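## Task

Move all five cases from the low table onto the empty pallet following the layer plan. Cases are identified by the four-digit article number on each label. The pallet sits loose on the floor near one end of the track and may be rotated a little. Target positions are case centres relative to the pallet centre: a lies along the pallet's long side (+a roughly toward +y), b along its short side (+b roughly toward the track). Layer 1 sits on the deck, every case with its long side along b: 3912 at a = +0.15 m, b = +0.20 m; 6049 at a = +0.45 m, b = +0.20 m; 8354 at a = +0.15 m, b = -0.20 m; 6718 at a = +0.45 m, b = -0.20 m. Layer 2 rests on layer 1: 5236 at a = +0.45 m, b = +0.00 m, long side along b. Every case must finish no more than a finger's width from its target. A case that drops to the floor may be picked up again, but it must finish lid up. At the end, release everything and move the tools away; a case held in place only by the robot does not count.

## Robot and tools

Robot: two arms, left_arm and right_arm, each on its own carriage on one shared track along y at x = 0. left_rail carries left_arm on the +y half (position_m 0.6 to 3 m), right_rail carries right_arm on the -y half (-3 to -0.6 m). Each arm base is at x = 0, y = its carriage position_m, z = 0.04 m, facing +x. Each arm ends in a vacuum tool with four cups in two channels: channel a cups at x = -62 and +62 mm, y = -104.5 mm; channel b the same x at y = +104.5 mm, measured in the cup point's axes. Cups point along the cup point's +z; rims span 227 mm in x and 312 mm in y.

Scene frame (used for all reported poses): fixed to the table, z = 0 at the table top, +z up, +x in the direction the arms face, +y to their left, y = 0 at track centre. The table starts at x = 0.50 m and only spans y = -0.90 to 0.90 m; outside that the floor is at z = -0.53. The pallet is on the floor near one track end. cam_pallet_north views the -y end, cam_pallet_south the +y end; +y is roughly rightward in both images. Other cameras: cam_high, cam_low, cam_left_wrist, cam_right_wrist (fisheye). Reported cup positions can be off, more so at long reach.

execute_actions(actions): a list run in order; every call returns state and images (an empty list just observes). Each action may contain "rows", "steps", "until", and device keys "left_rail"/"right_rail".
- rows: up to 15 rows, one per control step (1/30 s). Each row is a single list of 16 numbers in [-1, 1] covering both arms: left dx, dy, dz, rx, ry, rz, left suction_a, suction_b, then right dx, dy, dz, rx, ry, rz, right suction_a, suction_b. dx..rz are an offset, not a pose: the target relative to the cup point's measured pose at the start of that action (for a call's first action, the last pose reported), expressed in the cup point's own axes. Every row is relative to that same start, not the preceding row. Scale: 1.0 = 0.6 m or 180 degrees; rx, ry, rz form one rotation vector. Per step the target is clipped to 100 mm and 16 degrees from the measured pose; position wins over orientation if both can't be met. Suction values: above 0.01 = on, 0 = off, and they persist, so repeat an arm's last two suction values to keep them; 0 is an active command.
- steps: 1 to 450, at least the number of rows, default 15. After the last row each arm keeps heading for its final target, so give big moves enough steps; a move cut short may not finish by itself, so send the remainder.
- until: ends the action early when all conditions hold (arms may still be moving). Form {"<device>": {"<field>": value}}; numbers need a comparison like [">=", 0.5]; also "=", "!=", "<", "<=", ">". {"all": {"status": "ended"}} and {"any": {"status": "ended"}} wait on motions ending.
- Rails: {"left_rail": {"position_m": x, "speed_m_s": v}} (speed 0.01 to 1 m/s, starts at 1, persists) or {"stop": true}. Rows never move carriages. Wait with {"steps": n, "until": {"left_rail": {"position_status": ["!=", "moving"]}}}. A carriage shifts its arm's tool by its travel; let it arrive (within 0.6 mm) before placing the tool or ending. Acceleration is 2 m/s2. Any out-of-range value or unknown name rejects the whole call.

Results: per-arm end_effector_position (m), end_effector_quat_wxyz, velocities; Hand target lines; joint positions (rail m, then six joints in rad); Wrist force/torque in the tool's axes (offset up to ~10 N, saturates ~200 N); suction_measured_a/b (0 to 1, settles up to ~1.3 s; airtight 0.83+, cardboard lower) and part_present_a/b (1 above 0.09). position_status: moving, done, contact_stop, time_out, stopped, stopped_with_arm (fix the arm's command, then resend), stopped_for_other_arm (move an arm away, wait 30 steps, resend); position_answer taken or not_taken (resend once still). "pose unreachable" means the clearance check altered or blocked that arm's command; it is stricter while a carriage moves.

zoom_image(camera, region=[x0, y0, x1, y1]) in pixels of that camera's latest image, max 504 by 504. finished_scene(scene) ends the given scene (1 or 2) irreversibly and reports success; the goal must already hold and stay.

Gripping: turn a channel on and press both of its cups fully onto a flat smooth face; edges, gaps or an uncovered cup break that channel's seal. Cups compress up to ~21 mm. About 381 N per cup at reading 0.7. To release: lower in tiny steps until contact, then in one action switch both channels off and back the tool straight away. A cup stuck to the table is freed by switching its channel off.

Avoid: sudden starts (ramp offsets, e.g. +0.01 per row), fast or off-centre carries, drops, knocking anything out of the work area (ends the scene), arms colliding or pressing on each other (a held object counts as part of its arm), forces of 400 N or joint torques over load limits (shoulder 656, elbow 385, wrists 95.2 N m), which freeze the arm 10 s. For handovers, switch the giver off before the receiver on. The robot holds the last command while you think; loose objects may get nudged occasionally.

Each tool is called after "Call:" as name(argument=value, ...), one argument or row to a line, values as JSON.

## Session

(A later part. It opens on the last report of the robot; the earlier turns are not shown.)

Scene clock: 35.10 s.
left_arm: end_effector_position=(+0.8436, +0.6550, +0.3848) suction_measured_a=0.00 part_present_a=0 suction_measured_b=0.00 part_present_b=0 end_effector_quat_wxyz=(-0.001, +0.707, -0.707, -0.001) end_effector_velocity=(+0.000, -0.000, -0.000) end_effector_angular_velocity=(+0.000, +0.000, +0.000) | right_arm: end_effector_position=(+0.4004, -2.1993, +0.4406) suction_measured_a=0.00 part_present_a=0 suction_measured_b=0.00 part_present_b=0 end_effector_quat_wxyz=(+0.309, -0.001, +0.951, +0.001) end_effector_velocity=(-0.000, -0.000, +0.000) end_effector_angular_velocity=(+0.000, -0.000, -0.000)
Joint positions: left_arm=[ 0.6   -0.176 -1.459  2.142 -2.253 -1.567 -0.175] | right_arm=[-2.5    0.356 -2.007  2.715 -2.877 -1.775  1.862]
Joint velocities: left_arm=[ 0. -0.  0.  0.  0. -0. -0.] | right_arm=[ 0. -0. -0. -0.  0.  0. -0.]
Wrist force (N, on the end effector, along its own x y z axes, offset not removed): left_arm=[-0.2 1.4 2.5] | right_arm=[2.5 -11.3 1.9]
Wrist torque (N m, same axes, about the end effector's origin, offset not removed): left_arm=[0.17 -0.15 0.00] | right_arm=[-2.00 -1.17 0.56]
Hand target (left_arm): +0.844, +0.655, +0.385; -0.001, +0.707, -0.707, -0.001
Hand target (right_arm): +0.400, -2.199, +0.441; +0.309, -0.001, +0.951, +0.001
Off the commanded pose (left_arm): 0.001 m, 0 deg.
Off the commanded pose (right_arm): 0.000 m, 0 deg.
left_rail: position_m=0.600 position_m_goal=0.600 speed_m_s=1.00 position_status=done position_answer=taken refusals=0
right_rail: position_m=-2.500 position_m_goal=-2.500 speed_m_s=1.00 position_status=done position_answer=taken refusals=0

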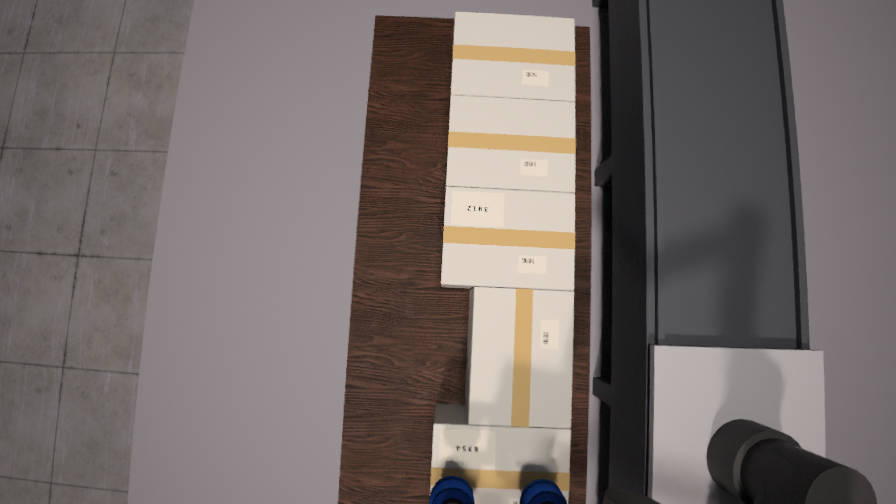

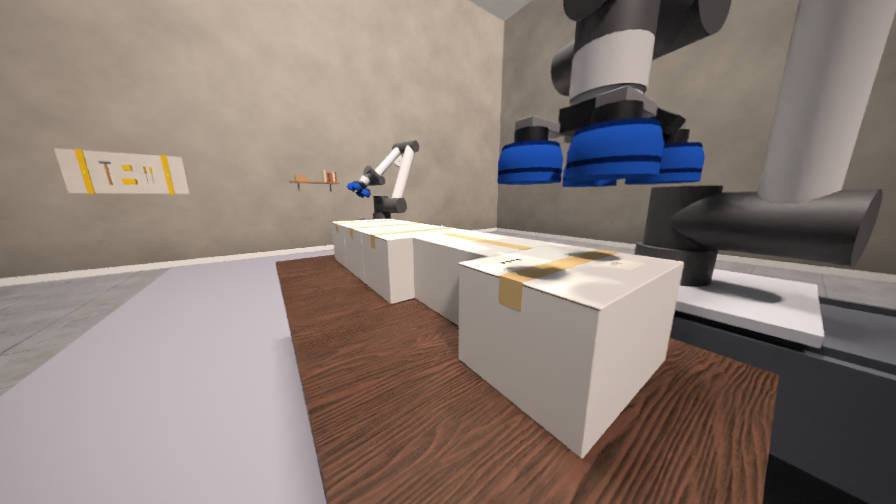

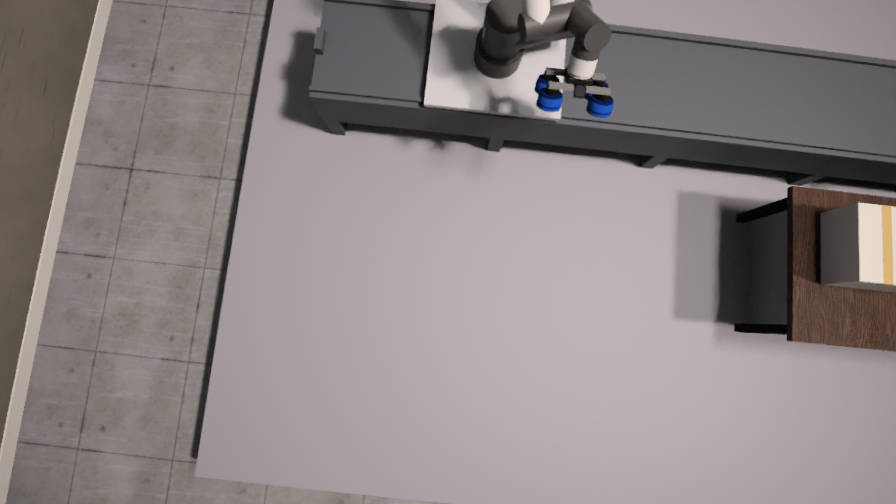

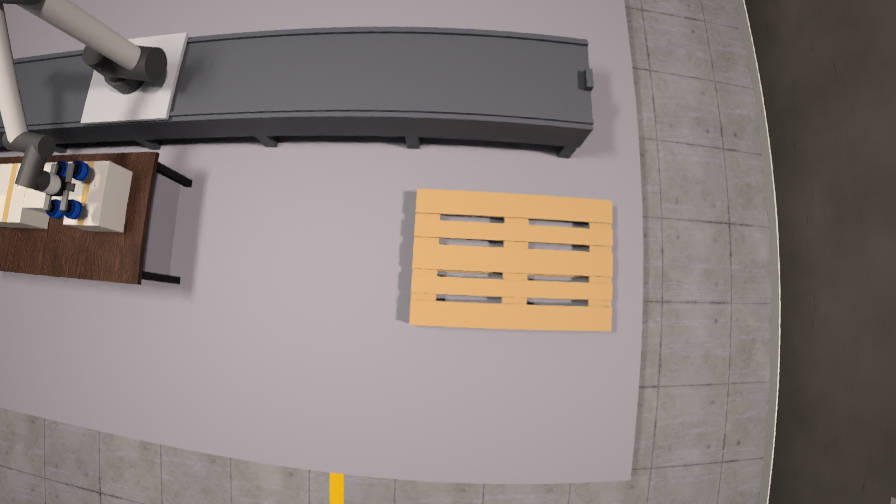

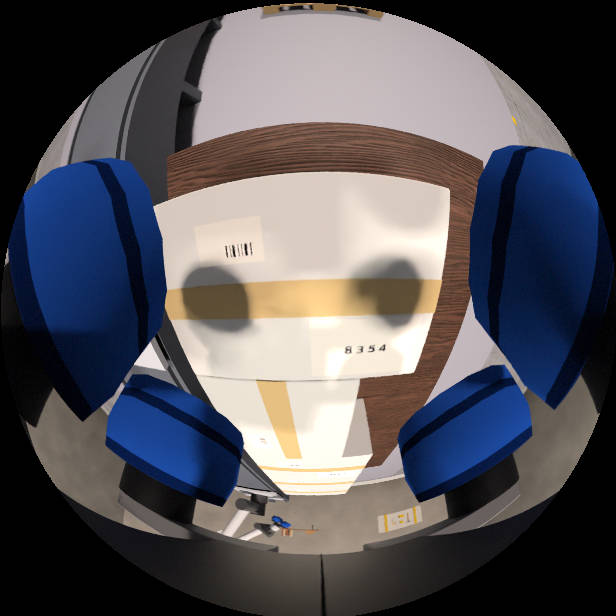

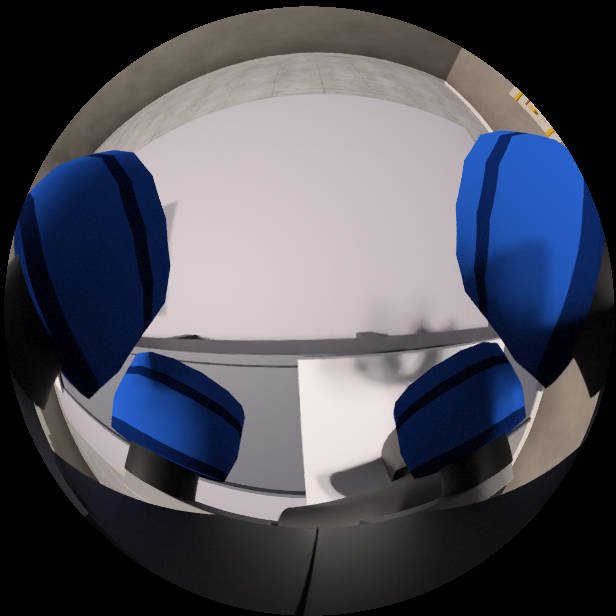

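Call:
execute_actions(
  actions=[
    {"rows":[[0.075,0.05,-0.2,0,0,0,0,0,0,0,0,0,0,0,0,0]],"steps":25},
  ],
)

Call:
zoom_image(
  camera="cam_left_wrist",
  region=[160, 100, 480, 420],
)

Scene clock: 40.43 s.
left_arm: end_effector_position=(+0.8135, +0.6099, +0.5041) suction_measured_a=0.00 part_present_a=0 suction_measured_b=0.00 part_present_b=0 end_effector_quat_wxyz=(-0.001, +0.707, -0.707, -0.001) end_effector_velocity=(-0.001, -0.001, +0.003) end_effector_angular_velocity=(+0.000, +0.001, +0.000) | right_arm: end_effector_position=(+0.4004, -2.1993, +0.4406) suction_measured_a=0.00 part_present_a=0 suction_measured_b=0.00 part_present_b=0 end_effector_quat_wxyz=(+0.309, -0.001, +0.951, +0.001) end_effector_velocity=(-0.000, -0.000, +0.000) end_effector_angular_velocity=(+0.000, +0.000, -0.000)
Joint positions: left_arm=[ 0.6   -0.239 -1.585  2.08  -2.065 -1.567 -0.238] | right_arm=[-2.5    0.356 -2.007  2.715 -2.877 -1.775  1.862]
Joint velocities: left_arm=[ 0.    -0.002 -0.003 -0.002  0.006  0.    -0.002] | right_arm=[ 0. -0. -0. -0.  0.  0.  0.]
Wrist force (N, on the end effector, along its own x y z axes, offset not removed): left_arm=[-0.1 1.0 1.5] | right_arm=[6.1 -8.6 6.5]
Wrist torque (N m, same axes, about the end effector's origin, offset not removed): left_arm=[-0.06 -0.08 -0.19] | right_arm=[-2.09 -1.53 0.36]
Hand target (left_arm): +0.813, +0.610, +0.505; -0.001, +0.707, -0.707, -0.001
Hand target (right_arm): +0.400, -2.199, +0.441; +0.309, -0.001, +0.951, +0.001
Off the commanded pose (left_arm): 0.001 m, 0 deg.
Off the commanded pose (right_arm): 0.000 m, 0 deg.
left_rail: position_m=0.600 position_m_goal=0.600 speed_m_s=1.00 position_status=done position_answer=taken refusals=0
right_rail: position_m=-2.500 position_m_goal=-2.500 speed_m_s=1.00 position_status=done position_answer=taken refusals=0

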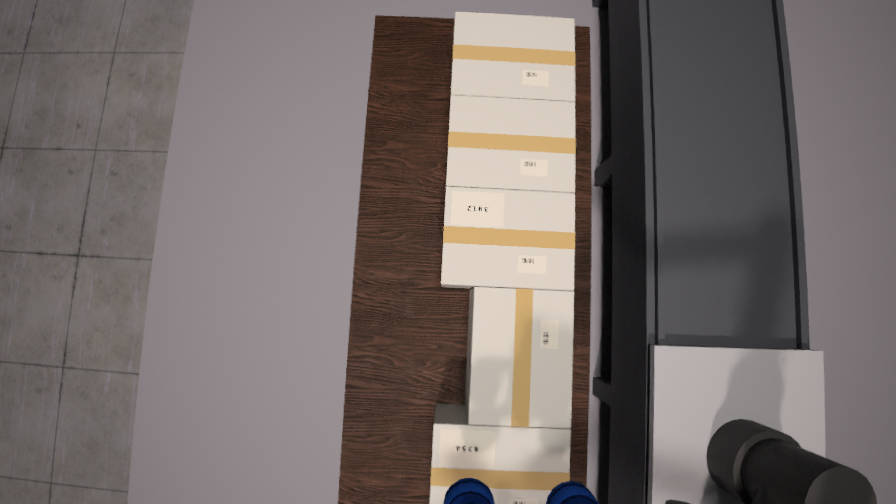

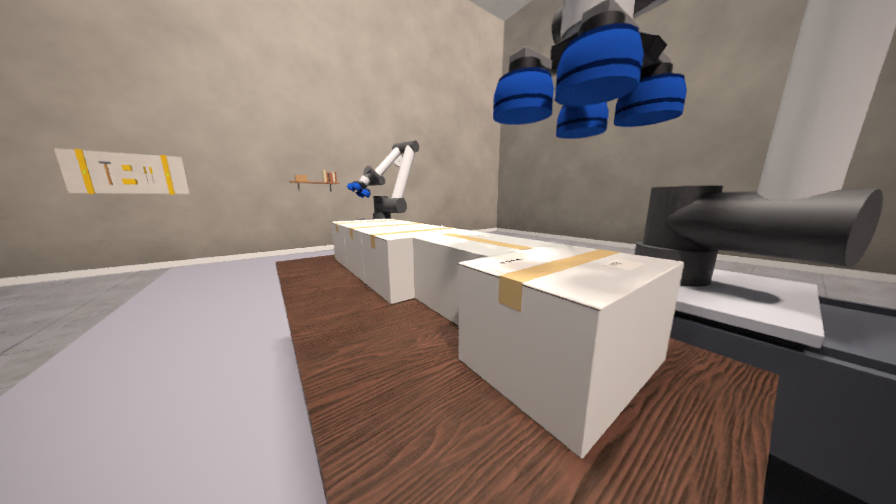

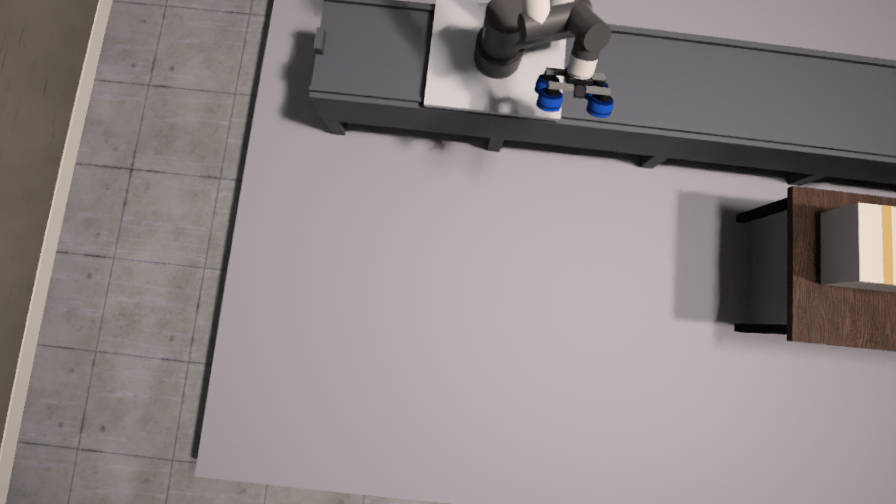

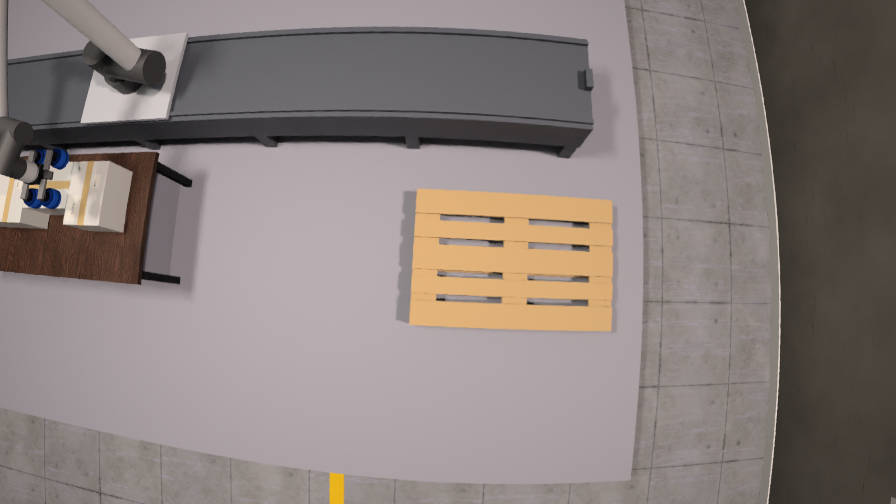

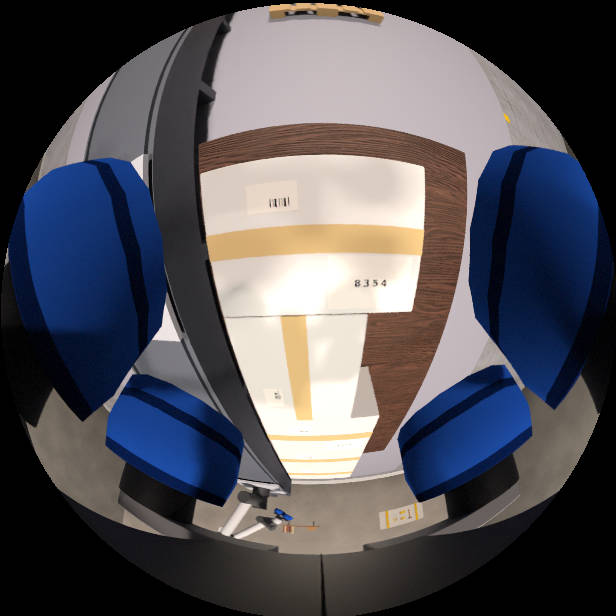

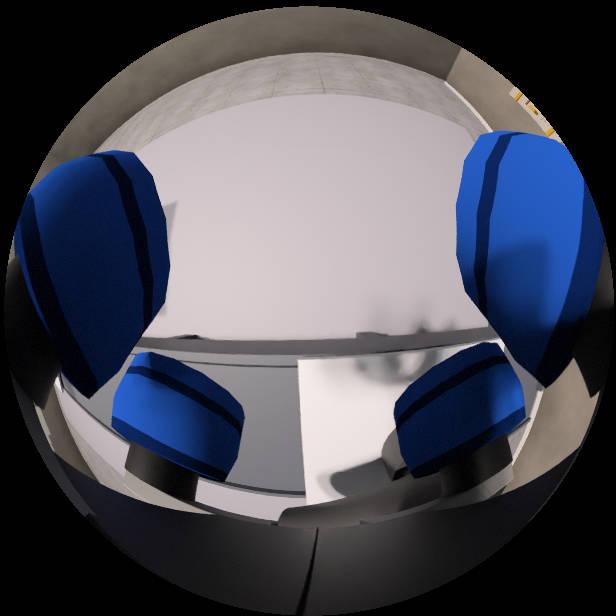

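Region (160, 100, 480, 420) of cam_left_wrist's 616x616 image, scaled by 1.575, with more detail than that image has.

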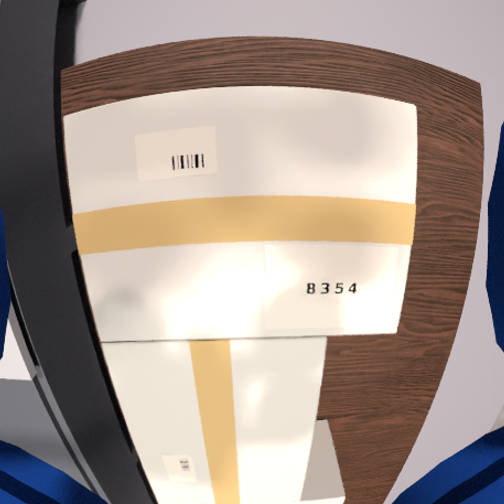

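Call:
execute_actions(
  actions=[
    {"rows":[[0,0,0.44,0,0,0,0,0,0,0,0,0,0,0,0,0]],"steps":32},
    {"rows":[[0,0,0.045,0,0,0,1,1,0,0,0,0,0,0,0,0]],"steps":40},
  ],
)

Scene clock: 46.53 s.
left_arm: end_effector_position=(+0.8139, +0.6106, +0.2140) suction_measured_a=0.96 part_present_a=1 suction_measured_b=0.96 part_present_b=1 end_effector_quat_wxyz=(-0.001, +0.707, -0.707, -0.001) end_effector_velocity=(-0.000, +0.000, -0.000) end_effector_angular_velocity=(+0.000, +0.000, +0.000) | right_arm: end_effector_position=(+0.4004, -2.1993, +0.4406) suction_measured_a=0.00 part_present_a=0 suction_measured_b=0.00 part_present_b=0 end_effector_quat_wxyz=(+0.309, -0.001, +0.951, +0.001) end_effector_velocity=(-0.000, -0.000, +0.000) end_effector_angular_velocity=(+0.000, -0.000, +0.000)
Joint positions: left_arm=[ 0.6   -0.238 -1.307  2.289 -2.552 -1.567 -0.237] | right_arm=[-2.5    0.356 -2.007  2.715 -2.877 -1.775  1.862]
Joint velocities: left_arm=[ 0.  0.  0.  0. -0.  0.  0.] | right_arm=[ 0.  0. -0.  0. -0. -0. -0.]
Wrist force (N, on the end effector, along its own x y z axes, offset not removed): left_arm=[-0.9 2.2 -30.8] | right_arm=[8.9 -9.0 3.4]
Wrist torque (N m, same axes, about the end effector's origin, offset not removed): left_arm=[3.13 -0.19 0.12] | right_arm=[-1.81 -1.96 0.38]
Hand target (left_arm): +0.814, +0.611, +0.214; -0.001, +0.707, -0.707, -0.001
Hand target (right_arm): +0.400, -2.199, +0.441; +0.309, -0.001, +0.951, +0.001
Off the commanded pose (left_arm): 0.000 m, 0 deg.
Off the commanded pose (right_arm): 0.000 m, 0 deg.
left_rail: position_m=0.600 position_m_goal=0.600 speed_m_s=1.00 position_status=done position_answer=taken refusals=0
right_rail: position_m=-2.500 position_m_goal=-2.500 speed_m_s=1.00 position_status=done position_answer=taken refusals=0

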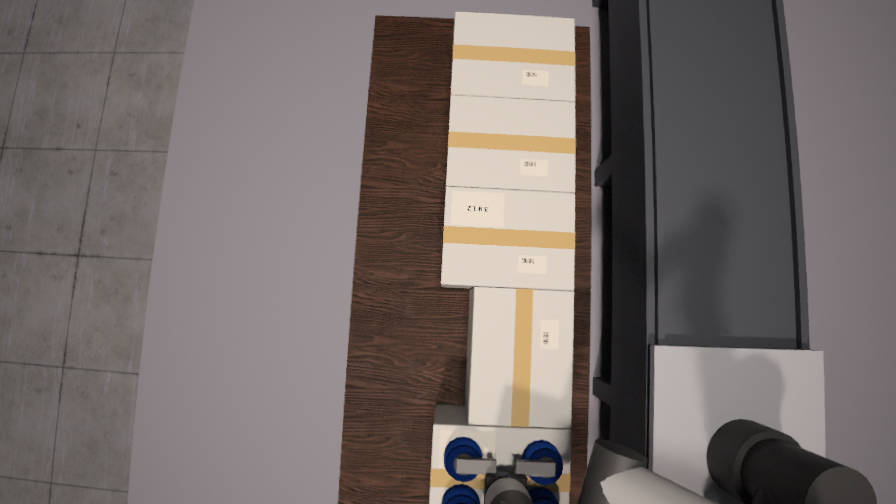

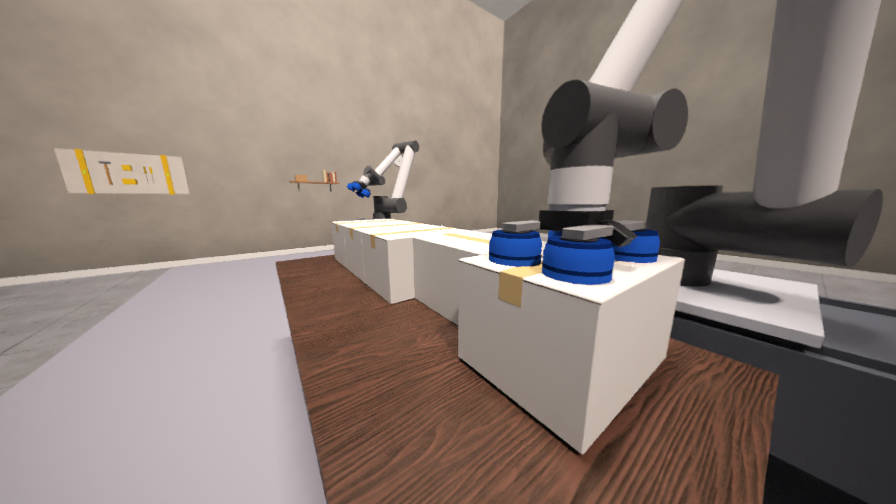

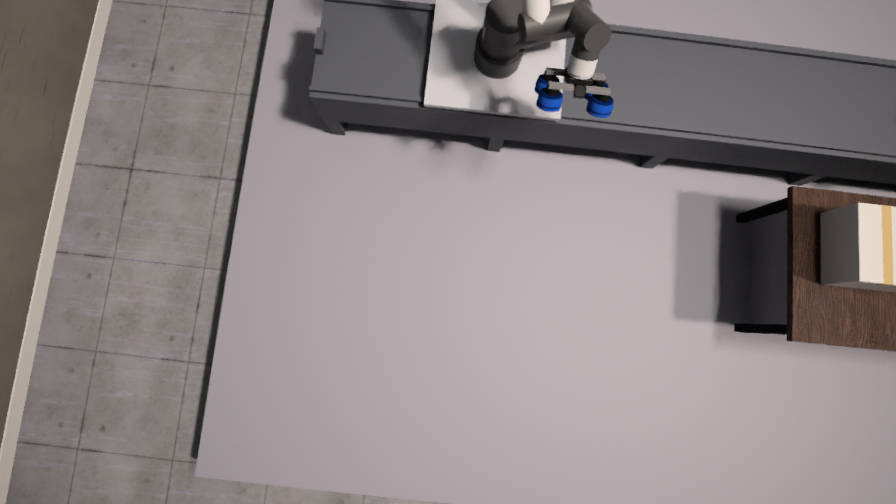

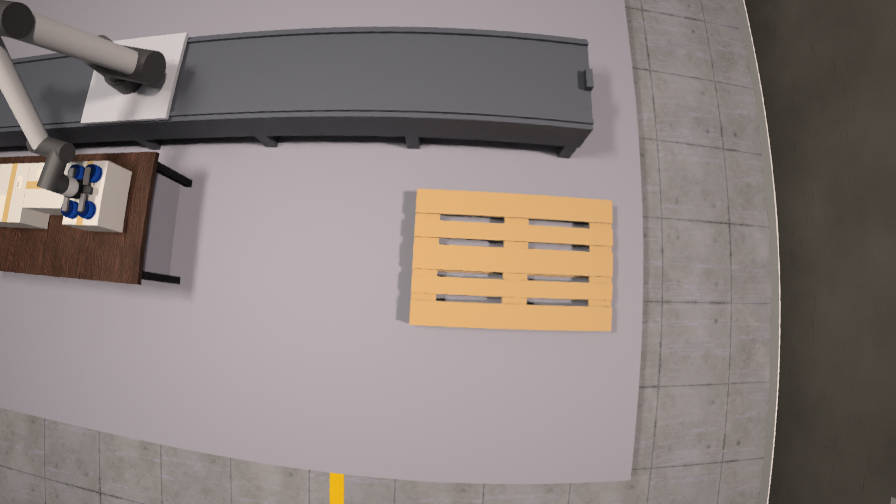

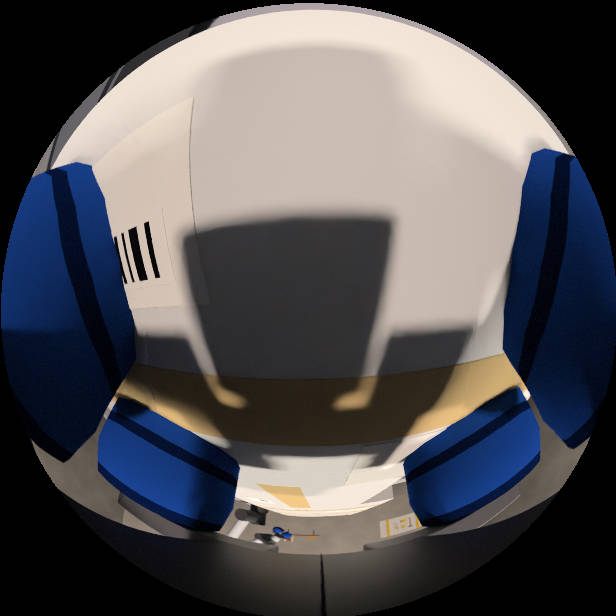

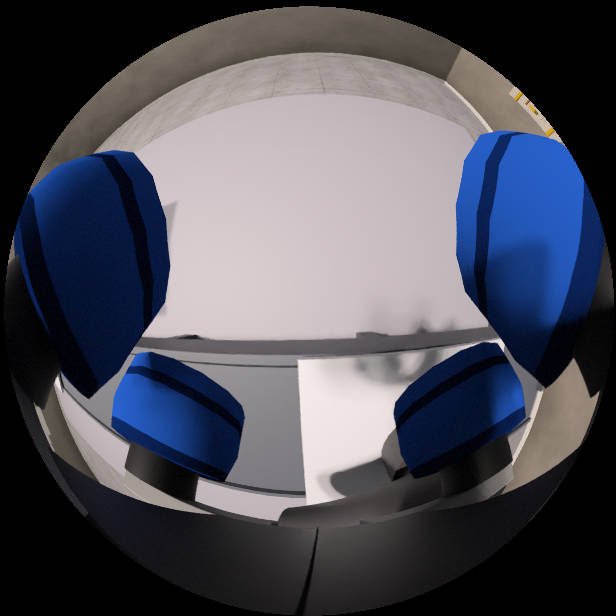

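Call:
execute_actions(
  actions=[
    {"rows":[[0,0,-0.03,0,0,0,1,1,0,0,0,0,0,0,0,0],[0,0,-0.06,0,0,0,1,1,0,0,0,0,0,0,0,0],[0,0,-0.1,0,0,0,1,1,0,0,0,0,0,0,0,0]],"steps":18},
    {"left_rail":{"position_m":3},"steps":30},
    {"rows":[[-0.371,-0.648,0.715,0,0,0,1,1,0,0,0,0,0,0,0,0]],"steps":68},
  ],
)

Scene clock: 60.17 s.
left_arm: end_effector_position=(+1.2034, +3.2340, -0.1535) suction_measured_a=0.96 part_present_a=1 suction_measured_b=0.96 part_present_b=1 end_effector_quat_wxyz=(-0.001, +0.707, -0.707, -0.001) end_effector_velocity=(+0.000, +0.000, -0.000) end_effector_angular_velocity=(+0.001, +0.000, -0.000) | right_arm: end_effector_position=(+0.4004, -2.1993, +0.4406) suction_measured_a=0.00 part_present_a=0 suction_measured_b=0.00 part_present_b=0 end_effector_quat_wxyz=(+0.309, -0.001, +0.951, +0.001) end_effector_velocity=(-0.000, +0.000, -0.000) end_effector_angular_velocity=(+0.000, +0.000, -0.000)
Joint positions: left_arm=[ 3.     0.027 -0.618  1.692 -2.645 -1.568  0.028] | right_arm=[-2.5    0.356 -2.007  2.715 -2.877 -1.775  1.862]
Joint velocities: left_arm=[ 0.     0.     0.    -0.     0.     0.001  0.   ] | right_arm=[ 0. -0. -0.  0. -0.  0.  0.]
Wrist force (N, on the end effector, along its own x y z axes, offset not removed): left_arm=[-1.3 0.4 -29.1] | right_arm=[0.3 -2.7 -5.0]
Wrist torque (N m, same axes, about the end effector's origin, offset not removed): left_arm=[2.95 -0.42 0.11] | right_arm=[-1.02 -0.79 0.26]
Hand target (left_arm): +1.203, +3.234, -0.154; -0.001, +0.707, -0.707, -0.001
Hand target (right_arm): +0.400, -2.199, +0.441; +0.309, -0.001, +0.951, +0.001
Off the commanded pose (left_arm): 0.001 m, 0 deg.
Off the commanded pose (right_arm): 0.000 m, 0 deg.
left_rail: position_m=3.000 position_m_goal=3.000 speed_m_s=1.00 position_status=done position_answer=taken refusals=0
right_rail: position_m=-2.500 position_m_goal=-2.500 speed_m_s=1.00 position_status=done position_answer=taken refusals=0

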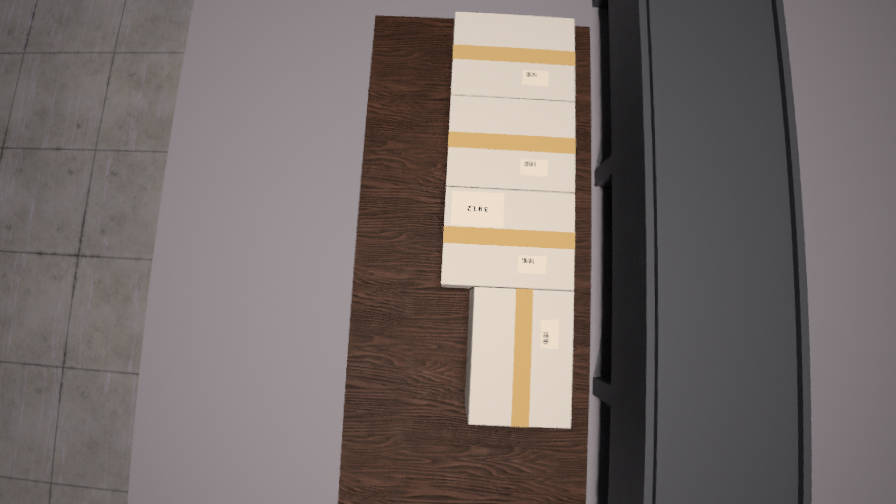

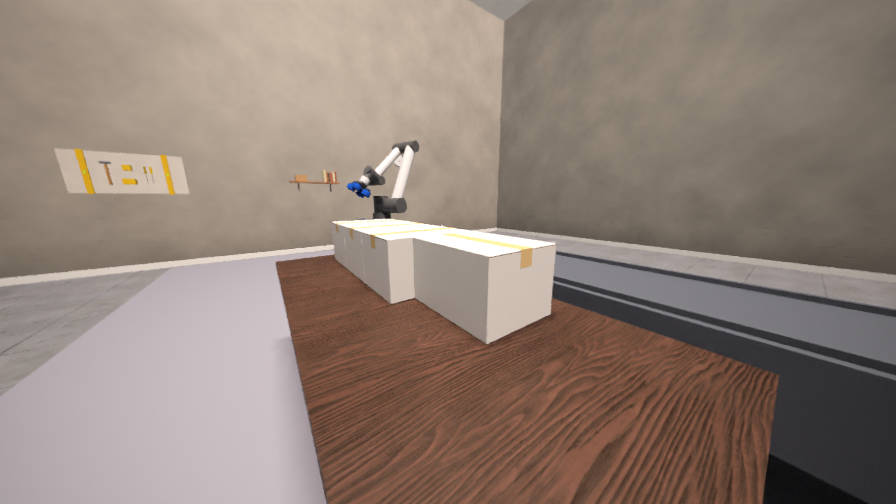

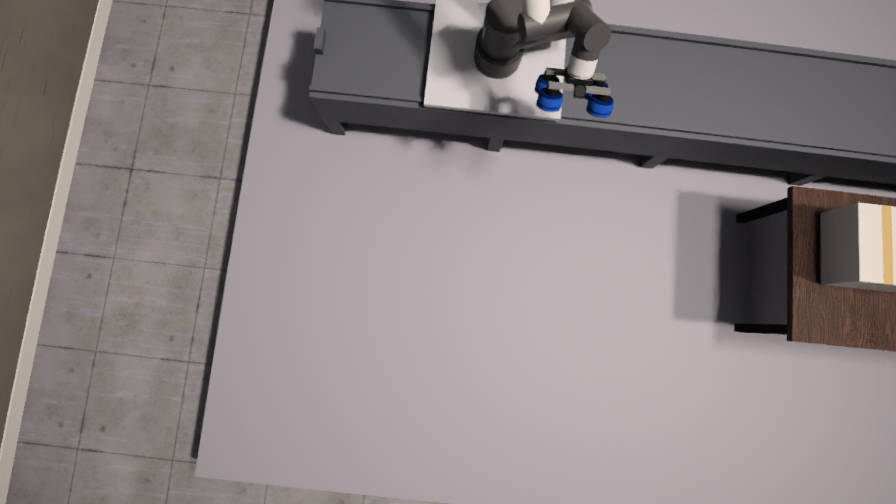

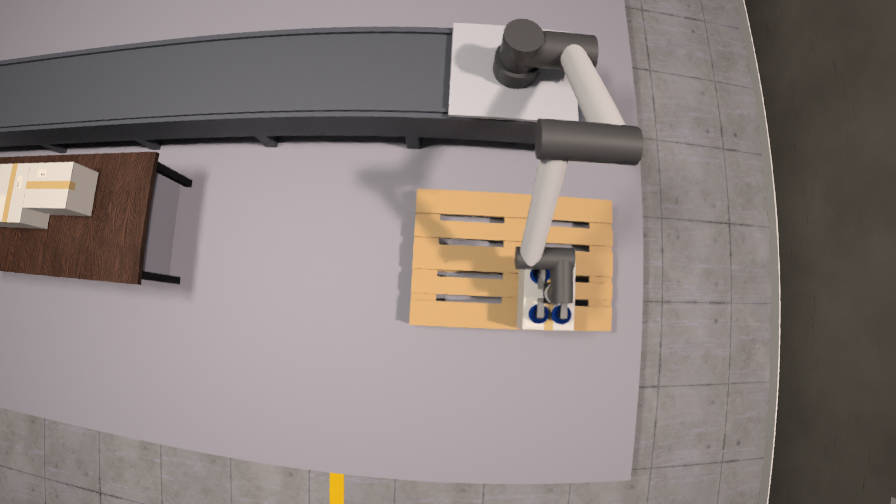

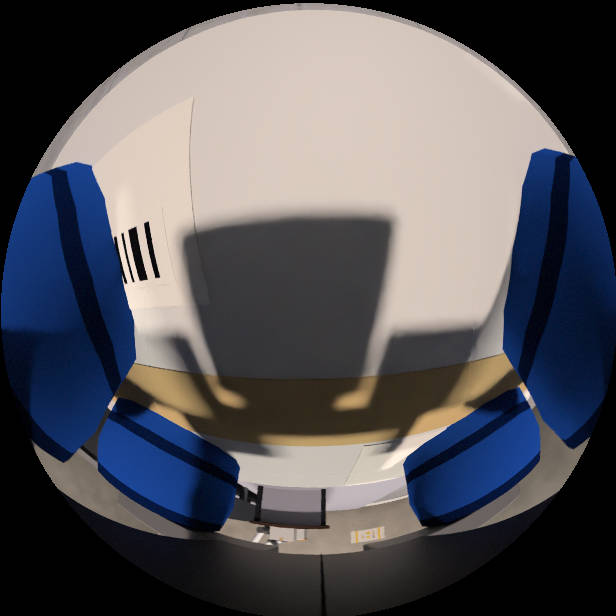

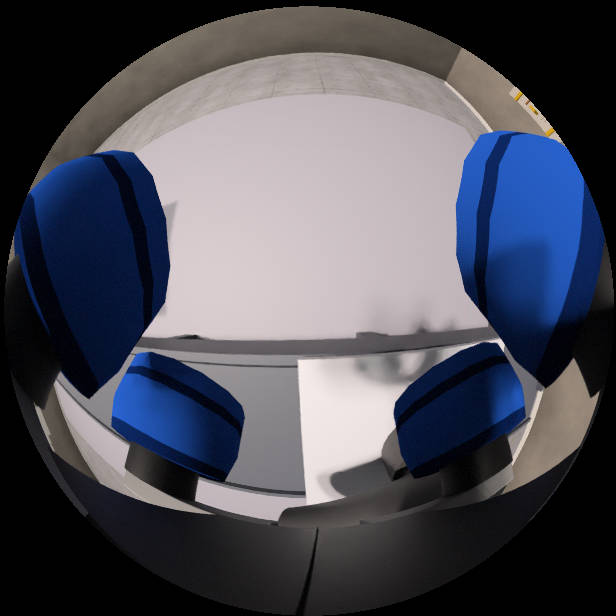

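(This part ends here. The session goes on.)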